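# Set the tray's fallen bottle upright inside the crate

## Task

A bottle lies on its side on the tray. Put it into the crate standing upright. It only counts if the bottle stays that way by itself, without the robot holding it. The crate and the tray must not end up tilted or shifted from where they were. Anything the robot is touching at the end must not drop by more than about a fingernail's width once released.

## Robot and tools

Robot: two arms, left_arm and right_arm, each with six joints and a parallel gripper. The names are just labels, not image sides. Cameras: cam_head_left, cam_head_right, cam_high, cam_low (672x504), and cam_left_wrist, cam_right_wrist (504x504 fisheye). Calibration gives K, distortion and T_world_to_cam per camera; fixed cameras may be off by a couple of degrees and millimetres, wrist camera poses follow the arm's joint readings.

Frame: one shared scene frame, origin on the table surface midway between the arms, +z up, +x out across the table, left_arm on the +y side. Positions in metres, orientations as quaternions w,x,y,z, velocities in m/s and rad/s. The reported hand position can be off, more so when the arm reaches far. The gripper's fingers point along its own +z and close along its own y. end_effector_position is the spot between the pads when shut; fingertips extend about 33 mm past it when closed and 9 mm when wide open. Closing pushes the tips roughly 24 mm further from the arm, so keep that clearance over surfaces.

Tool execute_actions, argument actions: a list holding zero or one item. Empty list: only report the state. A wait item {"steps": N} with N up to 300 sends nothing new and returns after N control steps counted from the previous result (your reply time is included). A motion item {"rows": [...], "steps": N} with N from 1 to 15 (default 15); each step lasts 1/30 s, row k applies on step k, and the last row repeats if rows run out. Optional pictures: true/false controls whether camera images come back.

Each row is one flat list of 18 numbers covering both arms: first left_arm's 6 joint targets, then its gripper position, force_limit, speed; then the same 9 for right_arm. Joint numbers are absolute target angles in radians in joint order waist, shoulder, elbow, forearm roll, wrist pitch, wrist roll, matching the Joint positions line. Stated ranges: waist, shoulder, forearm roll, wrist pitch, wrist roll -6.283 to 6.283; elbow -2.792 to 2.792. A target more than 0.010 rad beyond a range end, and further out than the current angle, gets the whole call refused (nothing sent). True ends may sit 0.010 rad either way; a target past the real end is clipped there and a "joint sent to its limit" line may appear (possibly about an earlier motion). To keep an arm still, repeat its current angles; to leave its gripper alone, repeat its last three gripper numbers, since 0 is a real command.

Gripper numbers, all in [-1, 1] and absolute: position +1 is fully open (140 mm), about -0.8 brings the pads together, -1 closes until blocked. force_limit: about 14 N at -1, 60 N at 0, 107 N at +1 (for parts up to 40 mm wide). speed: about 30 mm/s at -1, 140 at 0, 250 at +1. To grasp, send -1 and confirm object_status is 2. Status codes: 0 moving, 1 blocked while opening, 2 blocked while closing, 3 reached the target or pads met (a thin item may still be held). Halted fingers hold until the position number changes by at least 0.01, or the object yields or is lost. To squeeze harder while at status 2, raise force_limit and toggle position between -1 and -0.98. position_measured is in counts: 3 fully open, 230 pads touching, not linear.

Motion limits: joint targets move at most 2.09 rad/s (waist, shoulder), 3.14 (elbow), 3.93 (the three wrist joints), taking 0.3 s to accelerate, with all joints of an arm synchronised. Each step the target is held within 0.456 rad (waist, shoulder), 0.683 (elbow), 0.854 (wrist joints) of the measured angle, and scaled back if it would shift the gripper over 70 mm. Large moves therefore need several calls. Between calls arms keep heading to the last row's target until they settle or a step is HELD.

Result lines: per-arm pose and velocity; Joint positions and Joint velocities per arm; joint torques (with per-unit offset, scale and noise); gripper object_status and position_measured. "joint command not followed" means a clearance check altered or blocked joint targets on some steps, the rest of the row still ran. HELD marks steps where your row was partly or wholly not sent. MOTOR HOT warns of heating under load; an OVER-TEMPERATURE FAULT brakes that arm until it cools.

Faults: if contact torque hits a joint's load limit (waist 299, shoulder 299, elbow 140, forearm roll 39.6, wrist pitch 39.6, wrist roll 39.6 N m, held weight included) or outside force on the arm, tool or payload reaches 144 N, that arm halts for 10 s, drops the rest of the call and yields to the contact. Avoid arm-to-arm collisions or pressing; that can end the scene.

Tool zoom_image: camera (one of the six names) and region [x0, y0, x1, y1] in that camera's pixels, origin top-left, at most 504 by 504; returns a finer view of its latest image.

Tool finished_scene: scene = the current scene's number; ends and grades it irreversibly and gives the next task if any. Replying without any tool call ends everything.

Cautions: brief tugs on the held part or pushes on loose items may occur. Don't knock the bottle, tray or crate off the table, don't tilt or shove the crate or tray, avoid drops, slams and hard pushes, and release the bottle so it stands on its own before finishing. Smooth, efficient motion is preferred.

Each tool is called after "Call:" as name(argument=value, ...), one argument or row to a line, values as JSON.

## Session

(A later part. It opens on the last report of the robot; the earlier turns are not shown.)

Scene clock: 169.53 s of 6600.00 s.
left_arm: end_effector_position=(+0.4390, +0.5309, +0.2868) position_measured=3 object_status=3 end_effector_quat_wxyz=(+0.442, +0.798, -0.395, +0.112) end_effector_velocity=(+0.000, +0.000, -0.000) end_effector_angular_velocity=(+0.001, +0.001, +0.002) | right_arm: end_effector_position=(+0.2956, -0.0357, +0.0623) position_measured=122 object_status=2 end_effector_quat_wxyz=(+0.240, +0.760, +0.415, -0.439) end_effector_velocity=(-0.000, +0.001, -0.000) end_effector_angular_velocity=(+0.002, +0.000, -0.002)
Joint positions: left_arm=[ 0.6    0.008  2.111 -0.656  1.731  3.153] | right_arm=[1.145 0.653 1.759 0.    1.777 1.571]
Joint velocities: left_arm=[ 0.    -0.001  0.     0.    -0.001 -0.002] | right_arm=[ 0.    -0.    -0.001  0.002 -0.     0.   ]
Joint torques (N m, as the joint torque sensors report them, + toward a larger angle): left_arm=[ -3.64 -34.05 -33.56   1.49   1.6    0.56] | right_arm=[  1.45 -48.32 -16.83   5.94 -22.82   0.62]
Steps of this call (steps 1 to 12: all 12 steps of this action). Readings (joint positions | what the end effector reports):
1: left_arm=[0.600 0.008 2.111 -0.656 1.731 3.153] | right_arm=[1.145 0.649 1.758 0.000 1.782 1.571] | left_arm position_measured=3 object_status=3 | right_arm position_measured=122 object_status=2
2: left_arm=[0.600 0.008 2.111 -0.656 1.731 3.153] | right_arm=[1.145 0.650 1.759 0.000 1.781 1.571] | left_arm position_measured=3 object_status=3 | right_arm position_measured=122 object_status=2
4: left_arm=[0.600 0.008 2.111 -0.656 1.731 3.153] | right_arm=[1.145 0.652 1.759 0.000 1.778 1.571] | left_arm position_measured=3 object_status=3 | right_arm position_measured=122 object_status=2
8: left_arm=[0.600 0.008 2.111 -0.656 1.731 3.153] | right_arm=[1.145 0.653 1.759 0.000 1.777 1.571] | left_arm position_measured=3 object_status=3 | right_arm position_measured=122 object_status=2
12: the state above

Call:
execute_actions(
  actions=[
    {"rows":[[0.6,0.008,2.111,-0.656,1.731,3.153,1,0,0,1.145,0.6491,1.7583,0,1.7814,1.5708,0.5,0,-0.3]],"steps":15},
  ],
  pictures=false,
)

Call:
execute_actions(
  actions=[
    {"rows":[[0.6,0.008,2.111,-0.656,1.731,3.153,1,0,0,1.145,0.35,1.55,0,2.289,1.5708,0.5,0,-0.3]],"steps":15},
  ],
  pictures=false,
)

Call:
execute_actions(
  actions=[
    {"steps":12},
  ],
  pictures=false,
)

Call:
execute_actions(
  actions=[
    {"rows":[[0.6,0.008,2.111,-0.656,1.731,3.153,1,0,0,1.145,-0.1193,1.9916,0,1.2693,1.5708,0.0,0,-0.3]],"steps":15},
  ],
  pictures=false,
)

Call:
execute_actions(
  actions=[
    {"steps":25},
  ],
)

Scene clock: 183.50 s of 6600.00 s.
left_arm: end_effector_position=(+0.4390, +0.5309, +0.2868) position_measured=3 object_status=3 end_effector_quat_wxyz=(+0.442, +0.798, -0.395, +0.112) end_effector_velocity=(+0.000, +0.000, -0.001) end_effector_angular_velocity=(+0.001, +0.002, -0.000) | right_arm: end_effector_position=(+0.2956, -0.0356, +0.0651) position_measured=66 object_status=0 end_effector_quat_wxyz=(+0.240, +0.760, +0.415, -0.439) end_effector_velocity=(+0.000, +0.000, +0.001) end_effector_angular_velocity=(+0.001, +0.000, -0.000)
Joint positions: left_arm=[ 0.6    0.008  2.111 -0.656  1.731  3.153] | right_arm=[ 1.145  0.649  1.758 -0.     1.781  1.571]
Joint velocities: left_arm=[-0.001  0.002 -0.001  0.001 -0.001 -0.001] | right_arm=[ 0.    -0.001 -0.001  0.001  0.001 -0.   ]
Joint torques (N m, as the joint torque sensors report them, + toward a larger angle): left_arm=[ -2.75 -33.82 -33.28   1.43   1.79   0.62] | right_arm=[ -3.65 -88.24 -25.39   2.44   1.93   0.7 ]
Steps of this call (steps 1 to 15: the robot went on to your last target; steps 16 to 90: nothing new was sent; then 10.47 s passed at rest; steps 91 to 105: all 15 steps of this action). Readings (joint positions | what the end effector reports):
91: left_arm=[0.600 0.008 2.111 -0.656 1.731 3.153] | right_arm=[1.145 0.653 1.759 -0.000 1.777 1.571] | left_arm position_measured=3 object_status=3 | right_arm position_measured=122 object_status=0
92: left_arm=[0.600 0.008 2.111 -0.656 1.731 3.153] | right_arm=[1.145 0.652 1.759 -0.000 1.777 1.571] | left_arm position_measured=3 object_status=3 | right_arm position_measured=122 object_status=0
94: left_arm=[0.600 0.008 2.111 -0.656 1.731 3.153] | right_arm=[1.145 0.651 1.759 -0.000 1.778 1.571] | left_arm position_measured=3 object_status=3 | right_arm position_measured=109 object_status=0
98: left_arm=[0.600 0.008 2.111 -0.656 1.731 3.153] | right_arm=[1.145 0.650 1.758 -0.000 1.781 1.571] | left_arm position_measured=3 object_status=3 | right_arm position_measured=85 object_status=0
105: the state above

Scene clock: 184.00 s of 6600.00 s.
left_arm: end_effector_position=(+0.4390, +0.5309, +0.2868) position_measured=3 object_status=3 end_effector_quat_wxyz=(+0.442, +0.798, -0.395, +0.112) end_effector_velocity=(-0.000, +0.000, +0.000) end_effector_angular_velocity=(+0.001, +0.000, -0.001) | right_arm: end_effector_position=(+0.3019, -0.0258, +0.2722) position_measured=66 object_status=3 end_effector_quat_wxyz=(+0.240, +0.760, +0.415, -0.439) end_effector_velocity=(-0.022, -0.035, +0.465) end_effector_angular_velocity=(+0.001, -0.003, +0.002)
Joint positions: left_arm=[ 0.6    0.008  2.111 -0.656  1.731  3.153] | right_arm=[ 1.145  0.454  1.623 -0.     2.112  1.571]
Joint velocities: left_arm=[-0.    -0.    -0.     0.001  0.    -0.   ] | right_arm=[ 0.    -0.423 -0.293 -0.003  0.714 -0.001]
Joint torques (N m, as the joint torque sensors report them, + toward a larger angle): left_arm=[ -3.08 -34.57 -34.24   1.58   1.71   0.44] | right_arm=[ -3.5  -81.91 -31.59   3.14   1.96   0.81]
Steps of this call (steps 1 to 15: all 15 steps of this action). Readings (joint positions | what the end effector reports):
1: left_arm=[0.600 0.008 2.111 -0.656 1.731 3.153] | right_arm=[1.145 0.649 1.758 -0.000 1.782 1.571] | left_arm position_measured=3 object_status=3 | right_arm position_measured=66 object_status=0
2: left_arm=[0.600 0.008 2.111 -0.656 1.731 3.153] | right_arm=[1.145 0.646 1.756 -0.000 1.788 1.571] | left_arm position_measured=3 object_status=3 | right_arm position_measured=66 object_status=3
4: left_arm=[0.600 0.008 2.111 -0.656 1.731 3.153] | right_arm=[1.145 0.618 1.736 -0.000 1.835 1.571] | left_arm position_measured=3 object_status=3 | right_arm position_measured=66 object_status=3
8: left_arm=[0.600 0.008 2.111 -0.656 1.731 3.153] | right_arm=[1.145 0.556 1.693 -0.000 1.940 1.571] | left_arm position_measured=3 object_status=3 | right_arm position_measured=66 object_status=3
15: the state above

Scene clock: 184.40 s of 6600.00 s.
left_arm: end_effector_position=(+0.4390, +0.5309, +0.2868) position_measured=3 object_status=3 end_effector_quat_wxyz=(+0.442, +0.798, -0.395, +0.112) end_effector_velocity=(-0.000, -0.000, -0.000) end_effector_angular_velocity=(-0.002, -0.000, +0.001) | right_arm: end_effector_position=(+0.2915, -0.0421, +0.3874) position_measured=66 object_status=3 end_effector_quat_wxyz=(+0.240, +0.760, +0.415, -0.439) end_effector_velocity=(-0.001, -0.001, +0.008) end_effector_angular_velocity=(+0.002, +0.002, -0.001)
Joint positions: left_arm=[ 0.6    0.008  2.111 -0.656  1.731  3.153] | right_arm=[ 1.145  0.351  1.55  -0.     2.288  1.571]
Joint velocities: left_arm=[ 0.001  0.001  0.001 -0.001  0.001  0.001] | right_arm=[ 0.    -0.006 -0.007  0.003  0.012  0.   ]
Joint torques (N m, as the joint torque sensors report them, + toward a larger angle): left_arm=[ -4.55 -36.07 -33.41   1.41   1.78   0.71] | right_arm=[ -3.97 -71.84 -35.24   3.54   1.87   0.8 ]
Steps of this call (steps 1 to 12: the robot went on to your last target). Readings (joint positions | what the end effector reports):
1: left_arm=[0.600 0.008 2.111 -0.656 1.731 3.153] | right_arm=[1.145 0.440 1.613 -0.000 2.136 1.571] | left_arm position_measured=3 object_status=3 | right_arm position_measured=66 object_status=3
2: left_arm=[0.600 0.008 2.111 -0.656 1.731 3.153] | right_arm=[1.145 0.426 1.603 -0.000 2.160 1.571] | left_arm position_measured=3 object_status=3 | right_arm position_measured=66 object_status=3
4: left_arm=[0.600 0.008 2.111 -0.656 1.731 3.153] | right_arm=[1.145 0.398 1.583 -0.000 2.208 1.571] | left_arm position_measured=3 object_status=3 | right_arm position_measured=66 object_status=3
8: left_arm=[0.600 0.008 2.111 -0.656 1.731 3.153] | right_arm=[1.145 0.355 1.553 -0.000 2.281 1.571] | left_arm position_measured=3 object_status=3 | right_arm position_measured=66 object_status=3
12: the state above

Scene clock: 184.90 s of 6600.00 s.
left_arm: end_effector_position=(+0.4390, +0.5309, +0.2868) position_measured=3 object_status=3 end_effector_quat_wxyz=(+0.442, +0.798, -0.395, +0.112) end_effector_velocity=(-0.000, -0.000, -0.000) end_effector_angular_velocity=(-0.000, +0.000, +0.000) | right_arm: end_effector_position=(+0.2901, -0.0443, +0.2730) position_measured=129 object_status=0 end_effector_quat_wxyz=(+0.027, +0.876, +0.479, -0.050) end_effector_velocity=(+0.067, +0.103, -0.065) end_effector_angular_velocity=(+1.368, -0.880, +0.000)
Joint positions: left_arm=[ 0.6    0.008  2.111 -0.656  1.731  3.153] | right_arm=[ 1.145 -0.072  1.947 -0.     1.38   1.571]
Joint velocities: left_arm=[ 0.    -0.     0.001  0.    -0.    -0.   ] | right_arm=[-0.    -0.683  0.633 -0.002 -1.576  0.   ]
Joint torques (N m, as the joint torque sensors report them, + toward a larger angle): left_arm=[ -4.74 -34.2  -34.38   1.48   1.62   0.75] | right_arm=[ -9.16  -6.   -39.65   3.91   0.09   0.89]
Steps of this call (steps 1 to 15: all 15 steps of this action). Readings (joint positions | what the end effector reports):
1: left_arm=[0.600 0.008 2.111 -0.656 1.731 3.153] | right_arm=[1.145 0.350 1.550 -0.000 2.288 1.571] | left_arm position_measured=3 object_status=3 | right_arm position_measured=66 object_status=0
2: left_arm=[0.600 0.008 2.111 -0.656 1.731 3.153] | right_arm=[1.145 0.347 1.554 -0.000 2.282 1.571] | left_arm position_measured=3 object_status=3 | right_arm position_measured=68 object_status=0
4: left_arm=[0.600 0.008 2.111 -0.656 1.731 3.153] | right_arm=[1.145 0.317 1.584 -0.000 2.226 1.571] | left_arm position_measured=3 object_status=3 | right_arm position_measured=80 object_status=0
8: left_arm=[0.600 0.008 2.111 -0.656 1.731 3.153] | right_arm=[1.145 0.177 1.716 -0.000 1.954 1.571] | left_arm position_measured=3 object_status=3 | right_arm position_measured=103 object_status=0
15: the state above

Scene clock: 185.73 s of 6600.00 s.
left_arm: end_effector_position=(+0.4390, +0.5309, +0.2868) position_measured=3 object_status=3 end_effector_quat_wxyz=(+0.442, +0.798, -0.395, +0.112) end_effector_velocity=(-0.002, -0.000, +0.001) end_effector_angular_velocity=(+0.001, +0.001, -0.002) | right_arm: end_effector_position=(+0.2949, -0.0368, +0.2696) position_measured=129 object_status=3 end_effector_quat_wxyz=(+0.000, +0.878, +0.480, -0.000) end_effector_velocity=(+0.000, +0.001, +0.000) end_effector_angular_velocity=(+0.001, -0.000, -0.000)
Joint positions: left_arm=[ 0.6    0.008  2.111 -0.656  1.731  3.153] | right_arm=[ 1.145 -0.119  1.992 -0.     1.269  1.571]
Joint velocities: left_arm=[-0.    -0.002  0.001  0.001  0.002 -0.001] | right_arm=[ 0.     0.001 -0.002  0.     0.     0.   ]
Joint torques (N m, as the joint torque sensors report them, + toward a larger angle): left_arm=[ -4.9  -34.26 -34.17   1.32   1.87   0.65] | right_arm=[ -2.56 -27.34 -39.37   3.67  -0.37   0.71]
Steps of this call (steps 1 to 25: the robot went on to your last target). Readings (joint positions | what the end effector reports):
1: left_arm=[0.600 0.008 2.111 -0.656 1.731 3.153] | right_arm=[1.145 -0.092 1.966 -0.000 1.333 1.571] | left_arm position_measured=3 object_status=3 | right_arm position_measured=129 object_status=0
2: left_arm=[0.600 0.008 2.111 -0.656 1.731 3.153] | right_arm=[1.145 -0.107 1.979 -0.000 1.299 1.571] | left_arm position_measured=3 object_status=3 | right_arm position_measured=129 object_status=0
4: left_arm=[0.600 0.008 2.111 -0.656 1.731 3.153] | right_arm=[1.145 -0.119 1.990 -0.000 1.272 1.571] | left_arm position_measured=3 object_status=3 | right_arm position_measured=129 object_status=3
8: left_arm=[0.600 0.008 2.111 -0.656 1.731 3.153] | right_arm=[1.145 -0.119 1.991 -0.000 1.270 1.571] | left_arm position_measured=3 object_status=3 | right_arm position_measured=129 object_status=3
25: the state above
camera_calibration (this result's frames):
cam_left_wrist: T_world_to_cam=[[-0.506136, -0.4148, 0.756153, 0.222453], [-0.7416, 0.656904, -0.13604, 0.0281785], [-0.44029, -0.629618, -0.640098, 0.898448], [0, 0, 0, 1]] pos_world=[0.529067, 0.639442, 0.410719]
cam_right_wrist: T_world_to_cam=[[0.795001, -0.604807, 0.0467031, -0.281378], [-0.561281, -0.704212, 0.434799, 0.0321743], [-0.230081, -0.371879, -0.899316, 0.48072], [0, 0, 0, 1]] pos_world=[0.352359, 0.031248, 0.431471]

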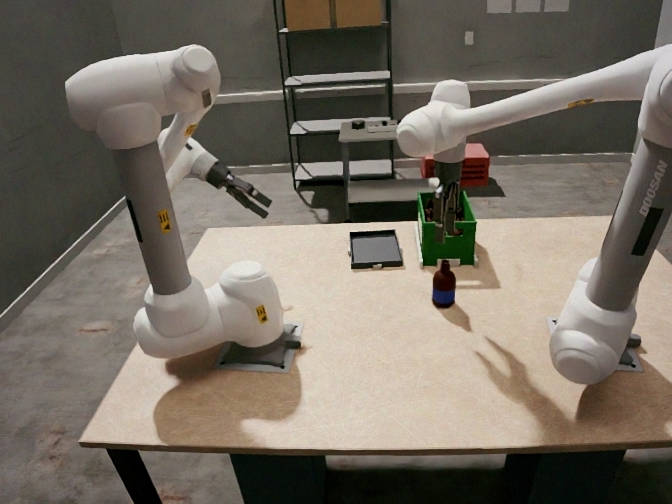

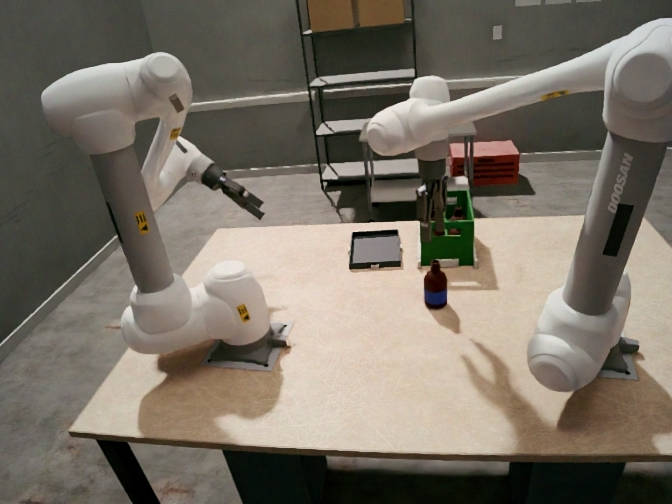

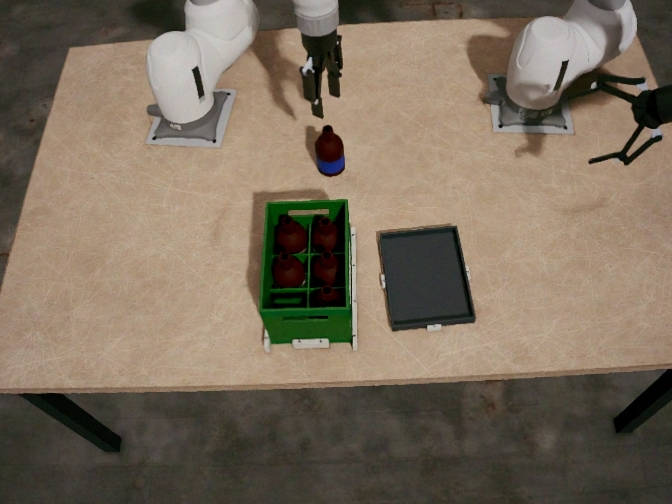

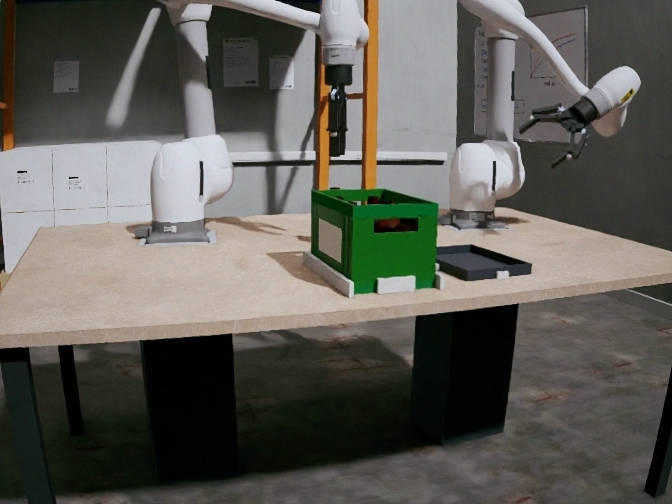

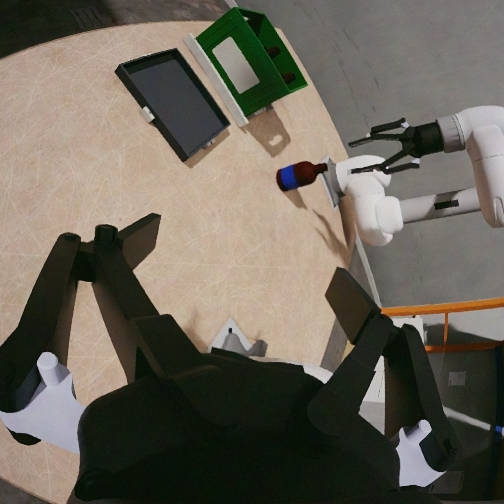

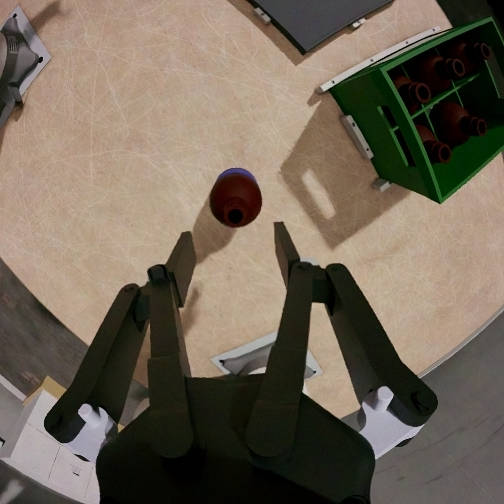

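Call:
execute_actions(
  actions=[
    {"rows":[[0.6,0.008,2.111,-0.656,1.731,3.153,1,0,0,1.139,-0.0523,2.1162,0,1.0777,1.5708,-0.15,0,-0.3]],"steps":15},
  ],
  pictures=false,
)

Call:
execute_actions(
  actions=[
    {"steps":6},
  ],
)

Call:
zoom_image(
  camera="cam_head_left",
  region=[390, 220, 500, 320],
)

Scene clock: 197.30 s of 6600.00 s.
left_arm: end_effector_position=(+0.4390, +0.5309, +0.2868) position_measured=3 object_status=3 end_effector_quat_wxyz=(+0.442, +0.798, -0.395, +0.112) end_effector_velocity=(+0.000, -0.000, -0.000) end_effector_angular_velocity=(+0.001, -0.002, +0.000) | right_arm: end_effector_position=(+0.2973, -0.0380, +0.1747) position_measured=148 object_status=3 end_effector_quat_wxyz=(-0.000, +0.879, +0.477, +0.000) end_effector_velocity=(+0.000, -0.000, -0.002) end_effector_angular_velocity=(-0.001, +0.000, -0.000)
Joint positions: left_arm=[ 0.6    0.008  2.111 -0.656  1.731  3.153] | right_arm=[ 1.139 -0.052  2.116  0.     1.078  1.571]
Joint velocities: left_arm=[-0.001 -0.     0.    -0.001 -0.002  0.001] | right_arm=[-0.     0.002  0.003 -0.    -0.004  0.   ]
Joint torques (N m, as the joint torque sensors report them, + toward a larger angle): left_arm=[ -4.27 -35.75 -34.22   1.28   1.82   0.65] | right_arm=[ -3.84 -32.76 -36.3    3.36  -0.57   0.81]
Steps of this call (steps 1 to 15: the robot went on to your last target; steps 16 to 90: nothing new was sent; then 8.07 s passed at rest; steps 91 to 105: all 15 steps of this action). Readings (joint positions | what the end effector reports):
91: left_arm=[0.600 0.008 2.111 -0.656 1.731 3.153] | right_arm=[1.145 -0.119 1.992 -0.000 1.269 1.571] | left_arm position_measured=3 object_status=3 | right_arm position_measured=129 object_status=0
92: left_arm=[0.600 0.008 2.111 -0.656 1.731 3.153] | right_arm=[1.145 -0.117 1.996 0.000 1.262 1.571] | left_arm position_measured=3 object_status=3 | right_arm position_measured=130 object_status=0
94: left_arm=[0.600 0.008 2.111 -0.656 1.731 3.153] | right_arm=[1.143 -0.099 2.031 0.000 1.208 1.571] | left_arm position_measured=3 object_status=3 | right_arm position_measured=142 object_status=0
98: left_arm=[0.600 0.008 2.111 -0.656 1.731 3.153] | right_arm=[1.140 -0.059 2.104 0.000 1.097 1.571] | left_arm position_measured=3 object_status=3 | right_arm position_measured=148 object_status=0
105: the state above

Scene clock: 197.50 s of 6600.00 s.
left_arm: end_effector_position=(+0.4390, +0.5309, +0.2868) position_measured=3 object_status=3 end_effector_quat_wxyz=(+0.442, +0.798, -0.395, +0.112) end_effector_velocity=(-0.000, +0.000, -0.000) end_effector_angular_velocity=(+0.001, -0.000, -0.001) | right_arm: end_effector_position=(+0.2973, -0.0381, +0.1745) position_measured=148 object_status=3 end_effector_quat_wxyz=(-0.000, +0.879, +0.477, +0.000) end_effector_velocity=(+0.001, +0.001, +0.001) end_effector_angular_velocity=(+0.001, -0.002, +0.001)
Joint positions: left_arm=[ 0.6    0.008  2.111 -0.656  1.731  3.153] | right_arm=[ 1.139 -0.052  2.116  0.     1.078  1.571]
Joint velocities: left_arm=[ 0.    -0.     0.001  0.001 -0.     0.001] | right_arm=[-0.     0.    -0.002 -0.001 -0.    -0.   ]
Joint torques (N m, as the joint torque sensors report them, + toward a larger angle): left_arm=[ -4.18 -33.24 -34.22   1.43   1.63   0.58] | right_arm=[ -3.85 -31.27 -36.38   3.34  -0.44   0.89]
Steps of this call (steps 1 to 6: the robot went on to your last target). Readings (joint positions | what the end effector reports):
1: left_arm=[0.600 0.008 2.111 -0.656 1.731 3.153] | right_arm=[1.139 -0.052 2.116 0.000 1.078 1.571] | left_arm position_measured=3 object_status=3 | right_arm position_measured=148 object_status=3
2: left_arm=[0.600 0.008 2.111 -0.656 1.731 3.153] | right_arm=[1.139 -0.052 2.116 0.000 1.078 1.571] | left_arm position_measured=3 object_status=3 | right_arm position_measured=148 object_status=3
4: left_arm=[0.600 0.008 2.111 -0.656 1.731 3.153] | right_arm=[1.139 -0.052 2.116 0.000 1.078 1.571] | left_arm position_measured=3 object_status=3 | right_arm position_measured=148 object_status=3
6: the state above
camera_calibration (this result's frames):
cam_left_wrist: T_world_to_cam=[[-0.506136, -0.4148, 0.756153, 0.222453], [-0.7416, 0.656904, -0.13604, 0.0281784], [-0.44029, -0.629618, -0.640098, 0.898448], [0, 0, 0, 1]] pos_world=[0.529067, 0.639442, 0.410719]
cam_right_wrist: T_world_to_cam=[[0.791356, -0.609571, 0.0466852, -0.27876], [-0.565499, -0.700843, 0.434776, 0.075312], [-0.232308, -0.370463, -0.899328, 0.39604], [0, 0, 0, 1]] pos_world=[0.35519, 0.0295763, 0.33644]

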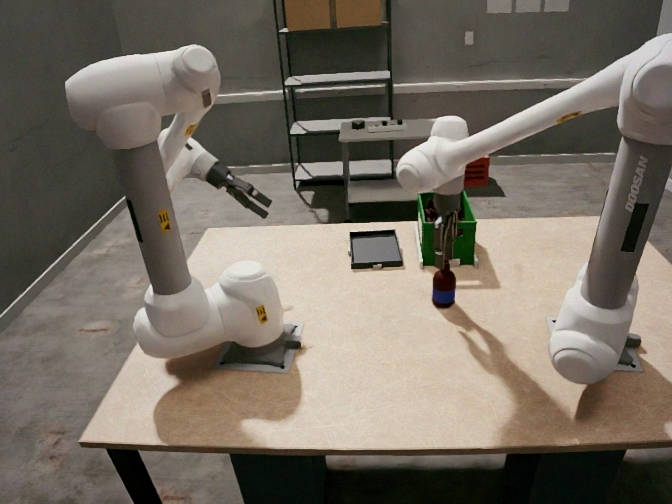

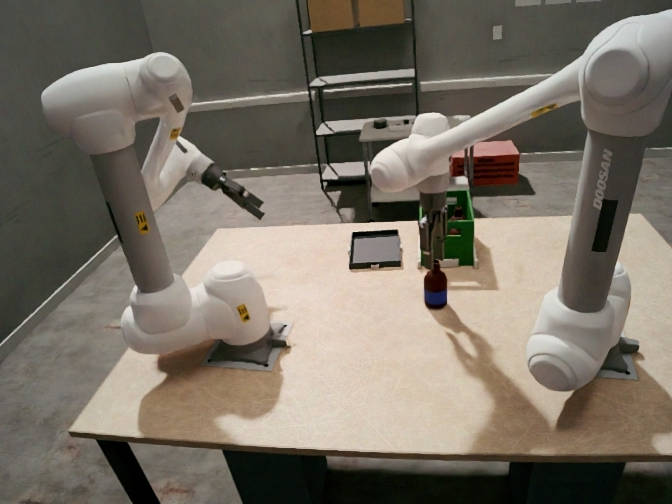

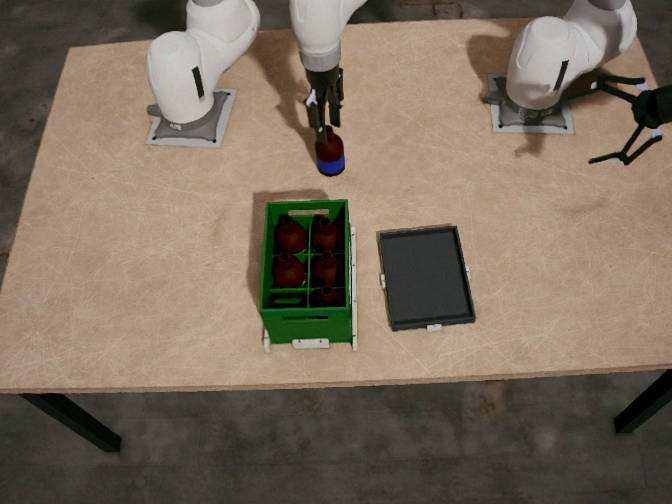

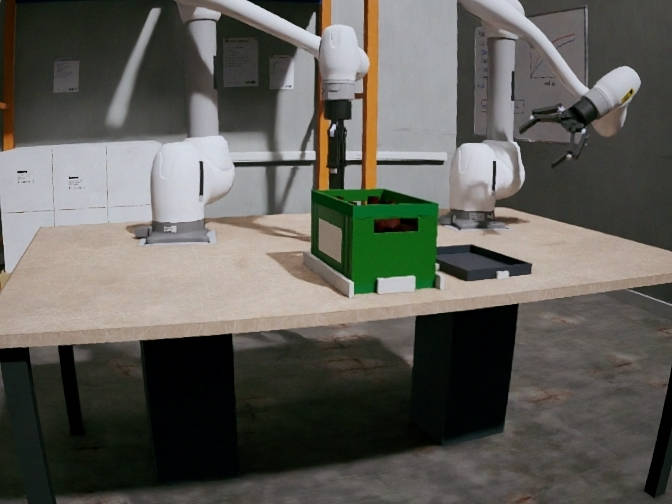

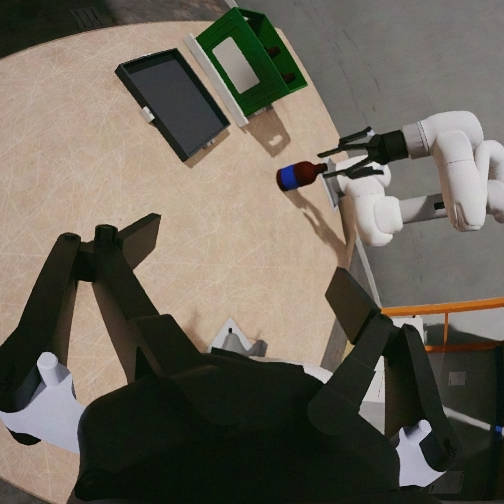

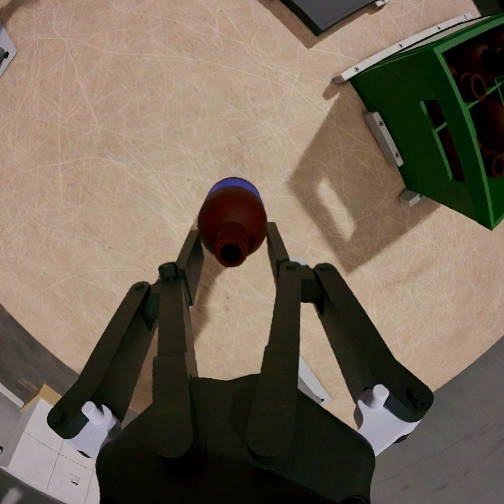

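Region (390, 220, 500, 320) of cam_head_left's 672x504 image, scaled by 4.582, with more detail than that image has; it fills the top 458 rows of this view, and the rest is white.

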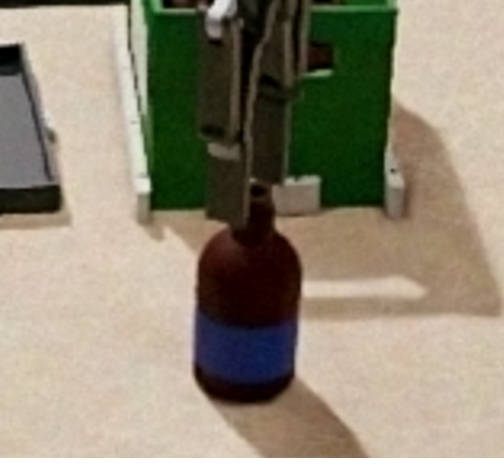

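Call:
execute_actions(
  actions=[
    {"rows":[[0.6,0.008,2.111,-0.656,1.731,3.153,1,0,0,1.142,-0.039,2.1486,0,1.032,1.5708,-0.15,0,-0.3]],"steps":15},
  ],
)

Call:
zoom_image(
  camera="cam_head_left",
  region=[390, 220, 500, 320],
)

Scene clock: 207.37 s of 6600.00 s.
left_arm: end_effector_position=(+0.4390, +0.5309, +0.2868) position_measured=3 object_status=3 end_effector_quat_wxyz=(+0.442, +0.798, -0.395, +0.112) end_effector_velocity=(+0.000, -0.000, +0.000) end_effector_angular_velocity=(-0.002, +0.001, +0.000) | right_arm: end_effector_position=(+0.2938, -0.0411, +0.1527) position_measured=148 object_status=3 end_effector_quat_wxyz=(+0.000, +0.878, +0.478, +0.000) end_effector_velocity=(-0.000, -0.000, -0.001) end_effector_angular_velocity=(-0.000, +0.001, +0.000)
Joint positions: left_arm=[ 0.6    0.008  2.111 -0.656  1.731  3.153] | right_arm=[ 1.142 -0.039  2.149 -0.     1.032  1.571]
Joint velocities: left_arm=[ 0.     0.001 -0.001 -0.001  0.002 -0.001] | right_arm=[ 0.     0.     0.001  0.001 -0.    -0.   ]
Joint torques (N m, as the joint torque sensors report them, + toward a larger angle): left_arm=[ -4.19 -35.64 -32.78   1.45   1.86   0.61] | right_arm=[ -3.19 -31.43 -35.87   3.25  -0.3    0.65]
Steps of this call (steps 1 to 15: the robot went on to your last target; steps 16 to 90: nothing new was sent; then 6.37 s passed at rest; steps 91 to 105: all 15 steps of this action). Readings (joint positions | what the end effector reports):
91: left_arm=[0.600 0.008 2.111 -0.656 1.731 3.153] | right_arm=[1.139 -0.052 2.116 -0.000 1.078 1.571] | left_arm position_measured=3 object_status=3 | right_arm position_measured=148 object_status=3
92: left_arm=[0.600 0.008 2.111 -0.656 1.731 3.153] | right_arm=[1.139 -0.051 2.120 -0.000 1.071 1.571] | left_arm position_measured=3 object_status=3 | right_arm position_measured=148 object_status=3
94: left_arm=[0.600 0.008 2.111 -0.656 1.731 3.153] | right_arm=[1.141 -0.043 2.140 -0.000 1.045 1.571] | left_arm position_measured=3 object_status=3 | right_arm position_measured=148 object_status=3
98: left_arm=[0.600 0.008 2.111 -0.656 1.731 3.153] | right_arm=[1.142 -0.039 2.148 -0.000 1.033 1.571] | left_arm position_measured=3 object_status=3 | right_arm position_measured=148 object_status=3
105: the state above
camera_calibration (this result's frames):
cam_left_wrist: T_world_to_cam=[[-0.506136, -0.4148, 0.756153, 0.222453], [-0.7416, 0.656904, -0.13604, 0.0281785], [-0.440291, -0.629618, -0.640098, 0.898448], [0, 0, 0, 1]] pos_world=[0.529067, 0.639442, 0.410719]
cam_right_wrist: T_world_to_cam=[[0.793216, -0.607138, 0.0468161, -0.27725], [-0.563392, -0.702538, 0.434775, 0.0799991], [-0.231079, -0.371247, -0.899321, 0.374057], [0, 0, 0, 1]] pos_world=[0.351427, 0.0267409, 0.314596]

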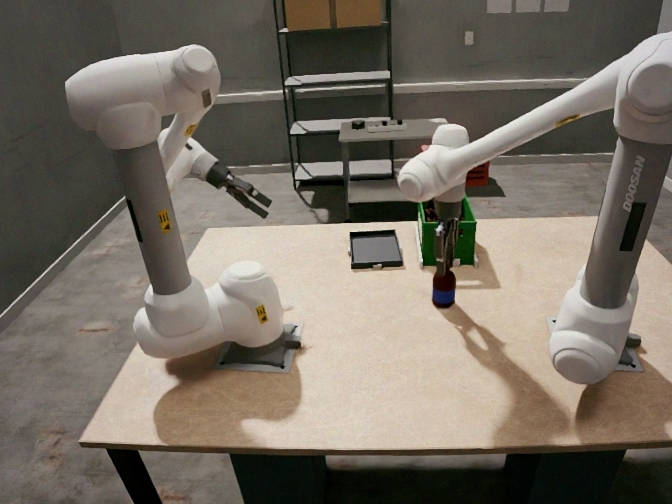

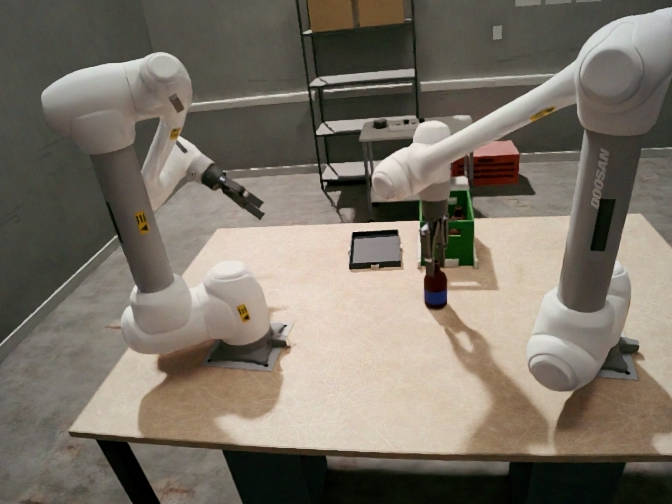

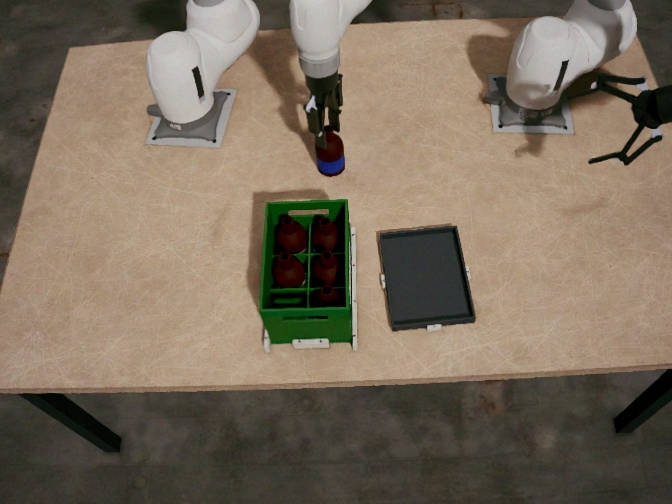

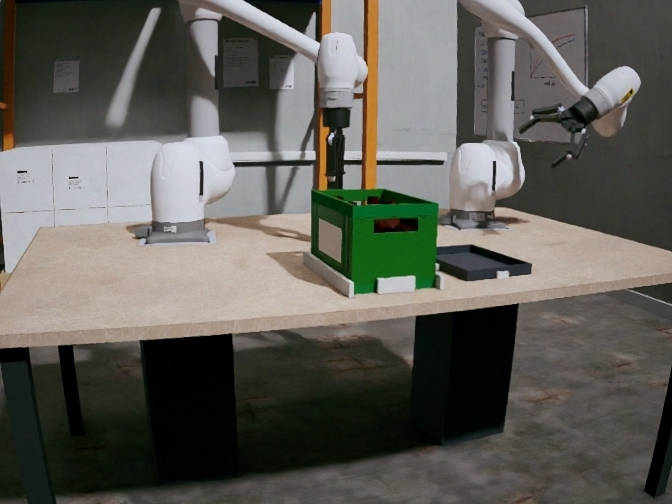

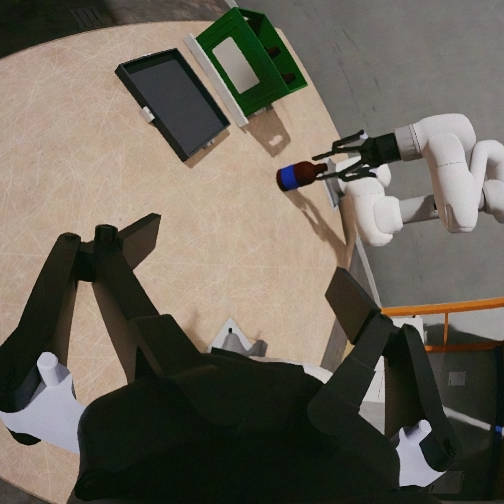

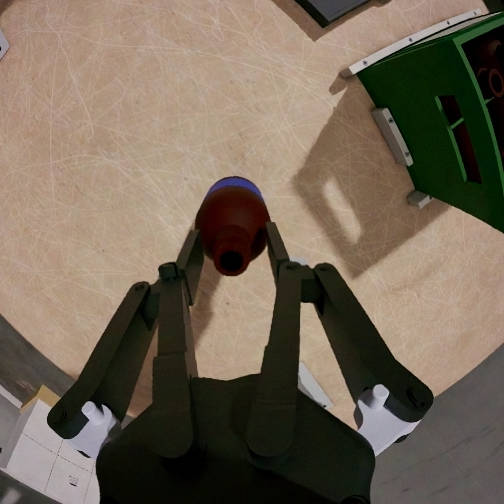

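Region (390, 220, 500, 320) of cam_head_left's 672x504 image, scaled by 4.582, with more detail than that image has; it fills the top 458 rows of this view, and the rest is white.

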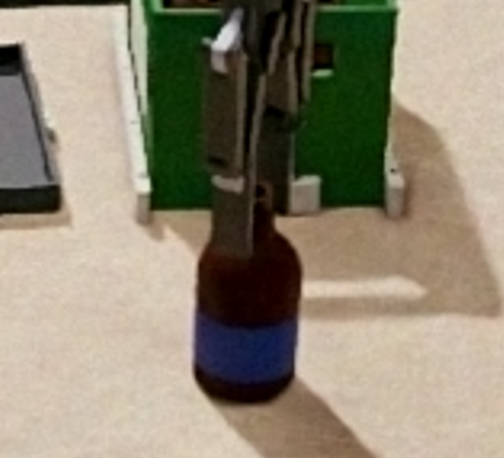

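Call:
execute_actions(
  actions=[
    {"rows":[[0.6,0.008,2.111,-0.656,1.731,3.153,1,0,0,1.142,-0.039,2.1486,0,1.032,1.5708,-1,0,-0.5]],"steps":15},
  ],
  pictures=false,
)

Call:
execute_actions(
  actions=[
    {"steps":8},
  ],
)

Scene clock: 211.90 s of 6600.00 s.
left_arm: end_effector_position=(+0.4390, +0.5309, +0.2868) position_measured=3 object_status=3 end_effector_quat_wxyz=(+0.442, +0.798, -0.395, +0.112) end_effector_velocity=(+0.000, -0.000, +0.000) end_effector_angular_velocity=(-0.001, -0.000, +0.001) | right_arm: end_effector_position=(+0.2937, -0.0411, +0.1527) position_measured=190 object_status=0 end_effector_quat_wxyz=(-0.000, +0.878, +0.478, -0.000) end_effector_velocity=(-0.000, -0.000, -0.001) end_effector_angular_velocity=(-0.001, +0.001, +0.000)
Joint positions: left_arm=[ 0.6    0.008  2.111 -0.656  1.731  3.153] | right_arm=[ 1.142 -0.039  2.149  0.     1.032  1.571]
Joint velocities: left_arm=[-0.    -0.     0.    -0.002  0.    -0.001] | right_arm=[-0.     0.001  0.001 -0.     0.    -0.   ]
Joint torques (N m, as the joint torque sensors report them, + toward a larger angle): left_arm=[ -3.43 -33.15 -33.74   1.49   2.06   0.51] | right_arm=[ -3.92 -28.49 -31.9    3.23  -0.26   0.82]
Steps of this call (steps 1 to 15: the robot went on to your last target; steps 16 to 90: nothing new was sent; then 1.03 s passed at rest; steps 91 to 105: all 15 steps of this action). Readings (joint positions | what the end effector reports):
91: left_arm=[0.600 0.008 2.111 -0.656 1.731 3.153] | right_arm=[1.142 -0.039 2.149 0.000 1.032 1.571] | left_arm position_measured=3 object_status=3 | right_arm position_measured=148 object_status=0
92: left_arm=[0.600 0.008 2.111 -0.656 1.731 3.153] | right_arm=[1.142 -0.039 2.149 0.000 1.032 1.571] | left_arm position_measured=3 object_status=3 | right_arm position_measured=150 object_status=0
94: left_arm=[0.600 0.008 2.111 -0.656 1.731 3.153] | right_arm=[1.142 -0.039 2.149 0.000 1.032 1.571] | left_arm position_measured=3 object_status=3 | right_arm position_measured=159 object_status=0
98: left_arm=[0.600 0.008 2.111 -0.656 1.731 3.153] | right_arm=[1.142 -0.039 2.149 0.000 1.032 1.571] | left_arm position_measured=3 object_status=3 | right_arm position_measured=177 object_status=0
105: the state above

Scene clock: 212.17 s of 6600.00 s.
left_arm: end_effector_position=(+0.4390, +0.5309, +0.2868) position_measured=3 object_status=3 end_effector_quat_wxyz=(+0.442, +0.798, -0.395, +0.112) end_effector_velocity=(-0.001, +0.000, -0.000) end_effector_angular_velocity=(+0.001, +0.001, -0.001) | right_arm: end_effector_position=(+0.2937, -0.0411, +0.1527) position_measured=190 object_status=2 end_effector_quat_wxyz=(-0.000, +0.878, +0.478, -0.000) end_effector_velocity=(-0.000, +0.000, -0.000) end_effector_angular_velocity=(-0.000, +0.001, -0.001)
Joint positions: left_arm=[ 0.6    0.008  2.111 -0.656  1.731  3.153] | right_arm=[ 1.142 -0.039  2.149  0.     1.032  1.571]
Joint velocities: left_arm=[0.    0.    0.    0.002 0.    0.   ] | right_arm=[-0.     0.001 -0.     0.001  0.     0.   ]
Joint torques (N m, as the joint torque sensors report them, + toward a larger angle): left_arm=[ -5.33 -33.22 -33.81   1.53   1.81   0.33] | right_arm=[ -3.37 -28.09 -31.96   3.25  -0.38   0.76]
Steps of this call (steps 1 to 8: the robot went on to your last target). Readings (joint positions | what the end effector reports):
1: left_arm=[0.600 0.008 2.111 -0.656 1.731 3.153] | right_arm=[1.142 -0.039 2.149 0.000 1.032 1.571] | left_arm position_measured=3 object_status=3 | right_arm position_measured=190 object_status=2
2: left_arm=[0.600 0.008 2.111 -0.656 1.731 3.153] | right_arm=[1.142 -0.039 2.149 0.000 1.032 1.571] | left_arm position_measured=3 object_status=3 | right_arm position_measured=190 object_status=2
4: left_arm=[0.600 0.008 2.111 -0.656 1.731 3.153] | right_arm=[1.142 -0.039 2.149 0.000 1.032 1.571] | left_arm position_measured=3 object_status=3 | right_arm position_measured=190 object_status=2
8: the state above
camera_calibration (this result's frames):
cam_left_wrist: T_world_to_cam=[[-0.506136, -0.4148, 0.756153, 0.222453], [-0.7416, 0.656903, -0.13604, 0.0281786], [-0.44029, -0.629618, -0.640098, 0.898448], [0, 0, 0, 1]] pos_world=[0.529067, 0.639442, 0.410719]
cam_right_wrist: T_world_to_cam=[[0.793175, -0.607203, 0.0466584, -0.277156], [-0.563388, -0.70253, 0.434795, 0.0799946], [-0.23123, -0.371155, -0.89932, 0.374087], [0, 0, 0, 1]] pos_world=[0.351401, 0.026753, 0.314574]

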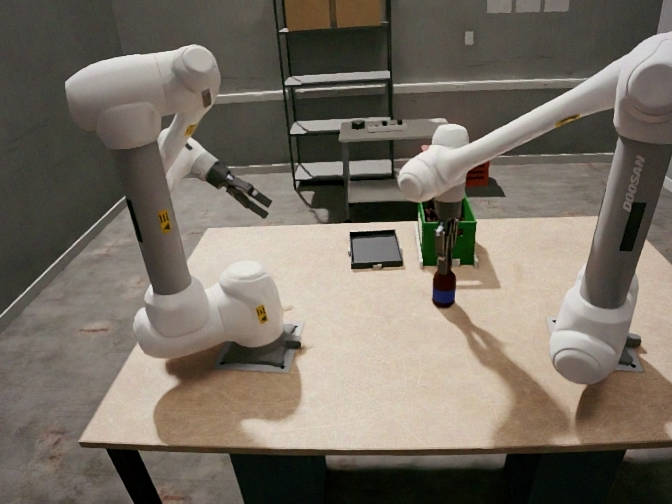

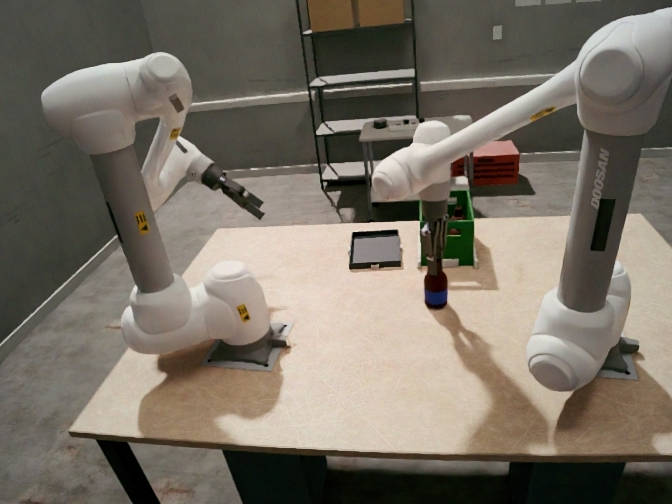

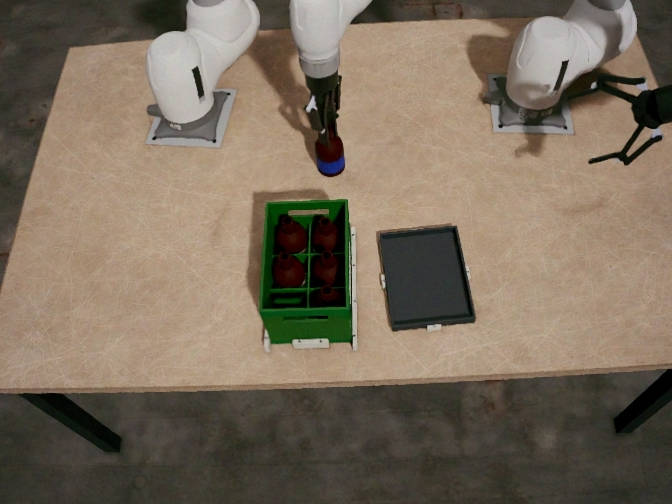

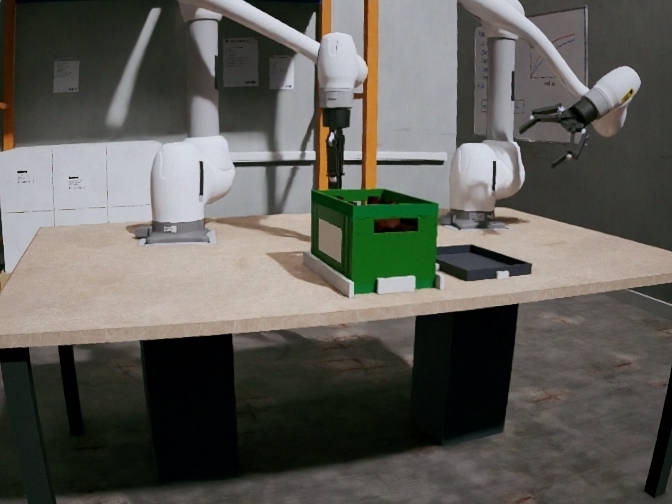

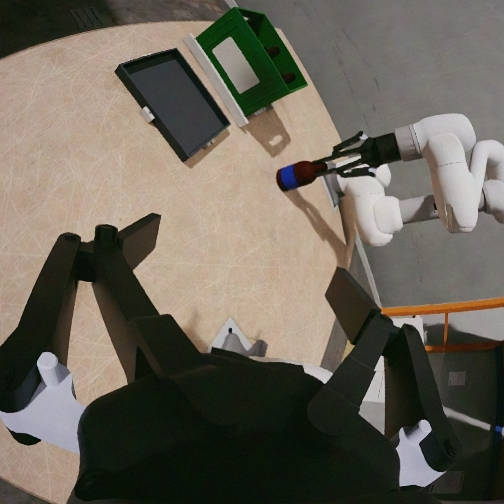

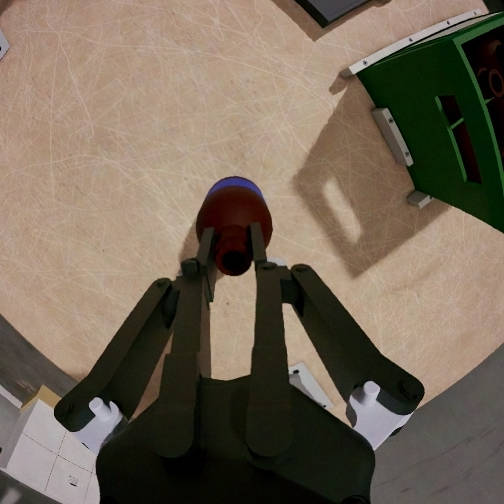

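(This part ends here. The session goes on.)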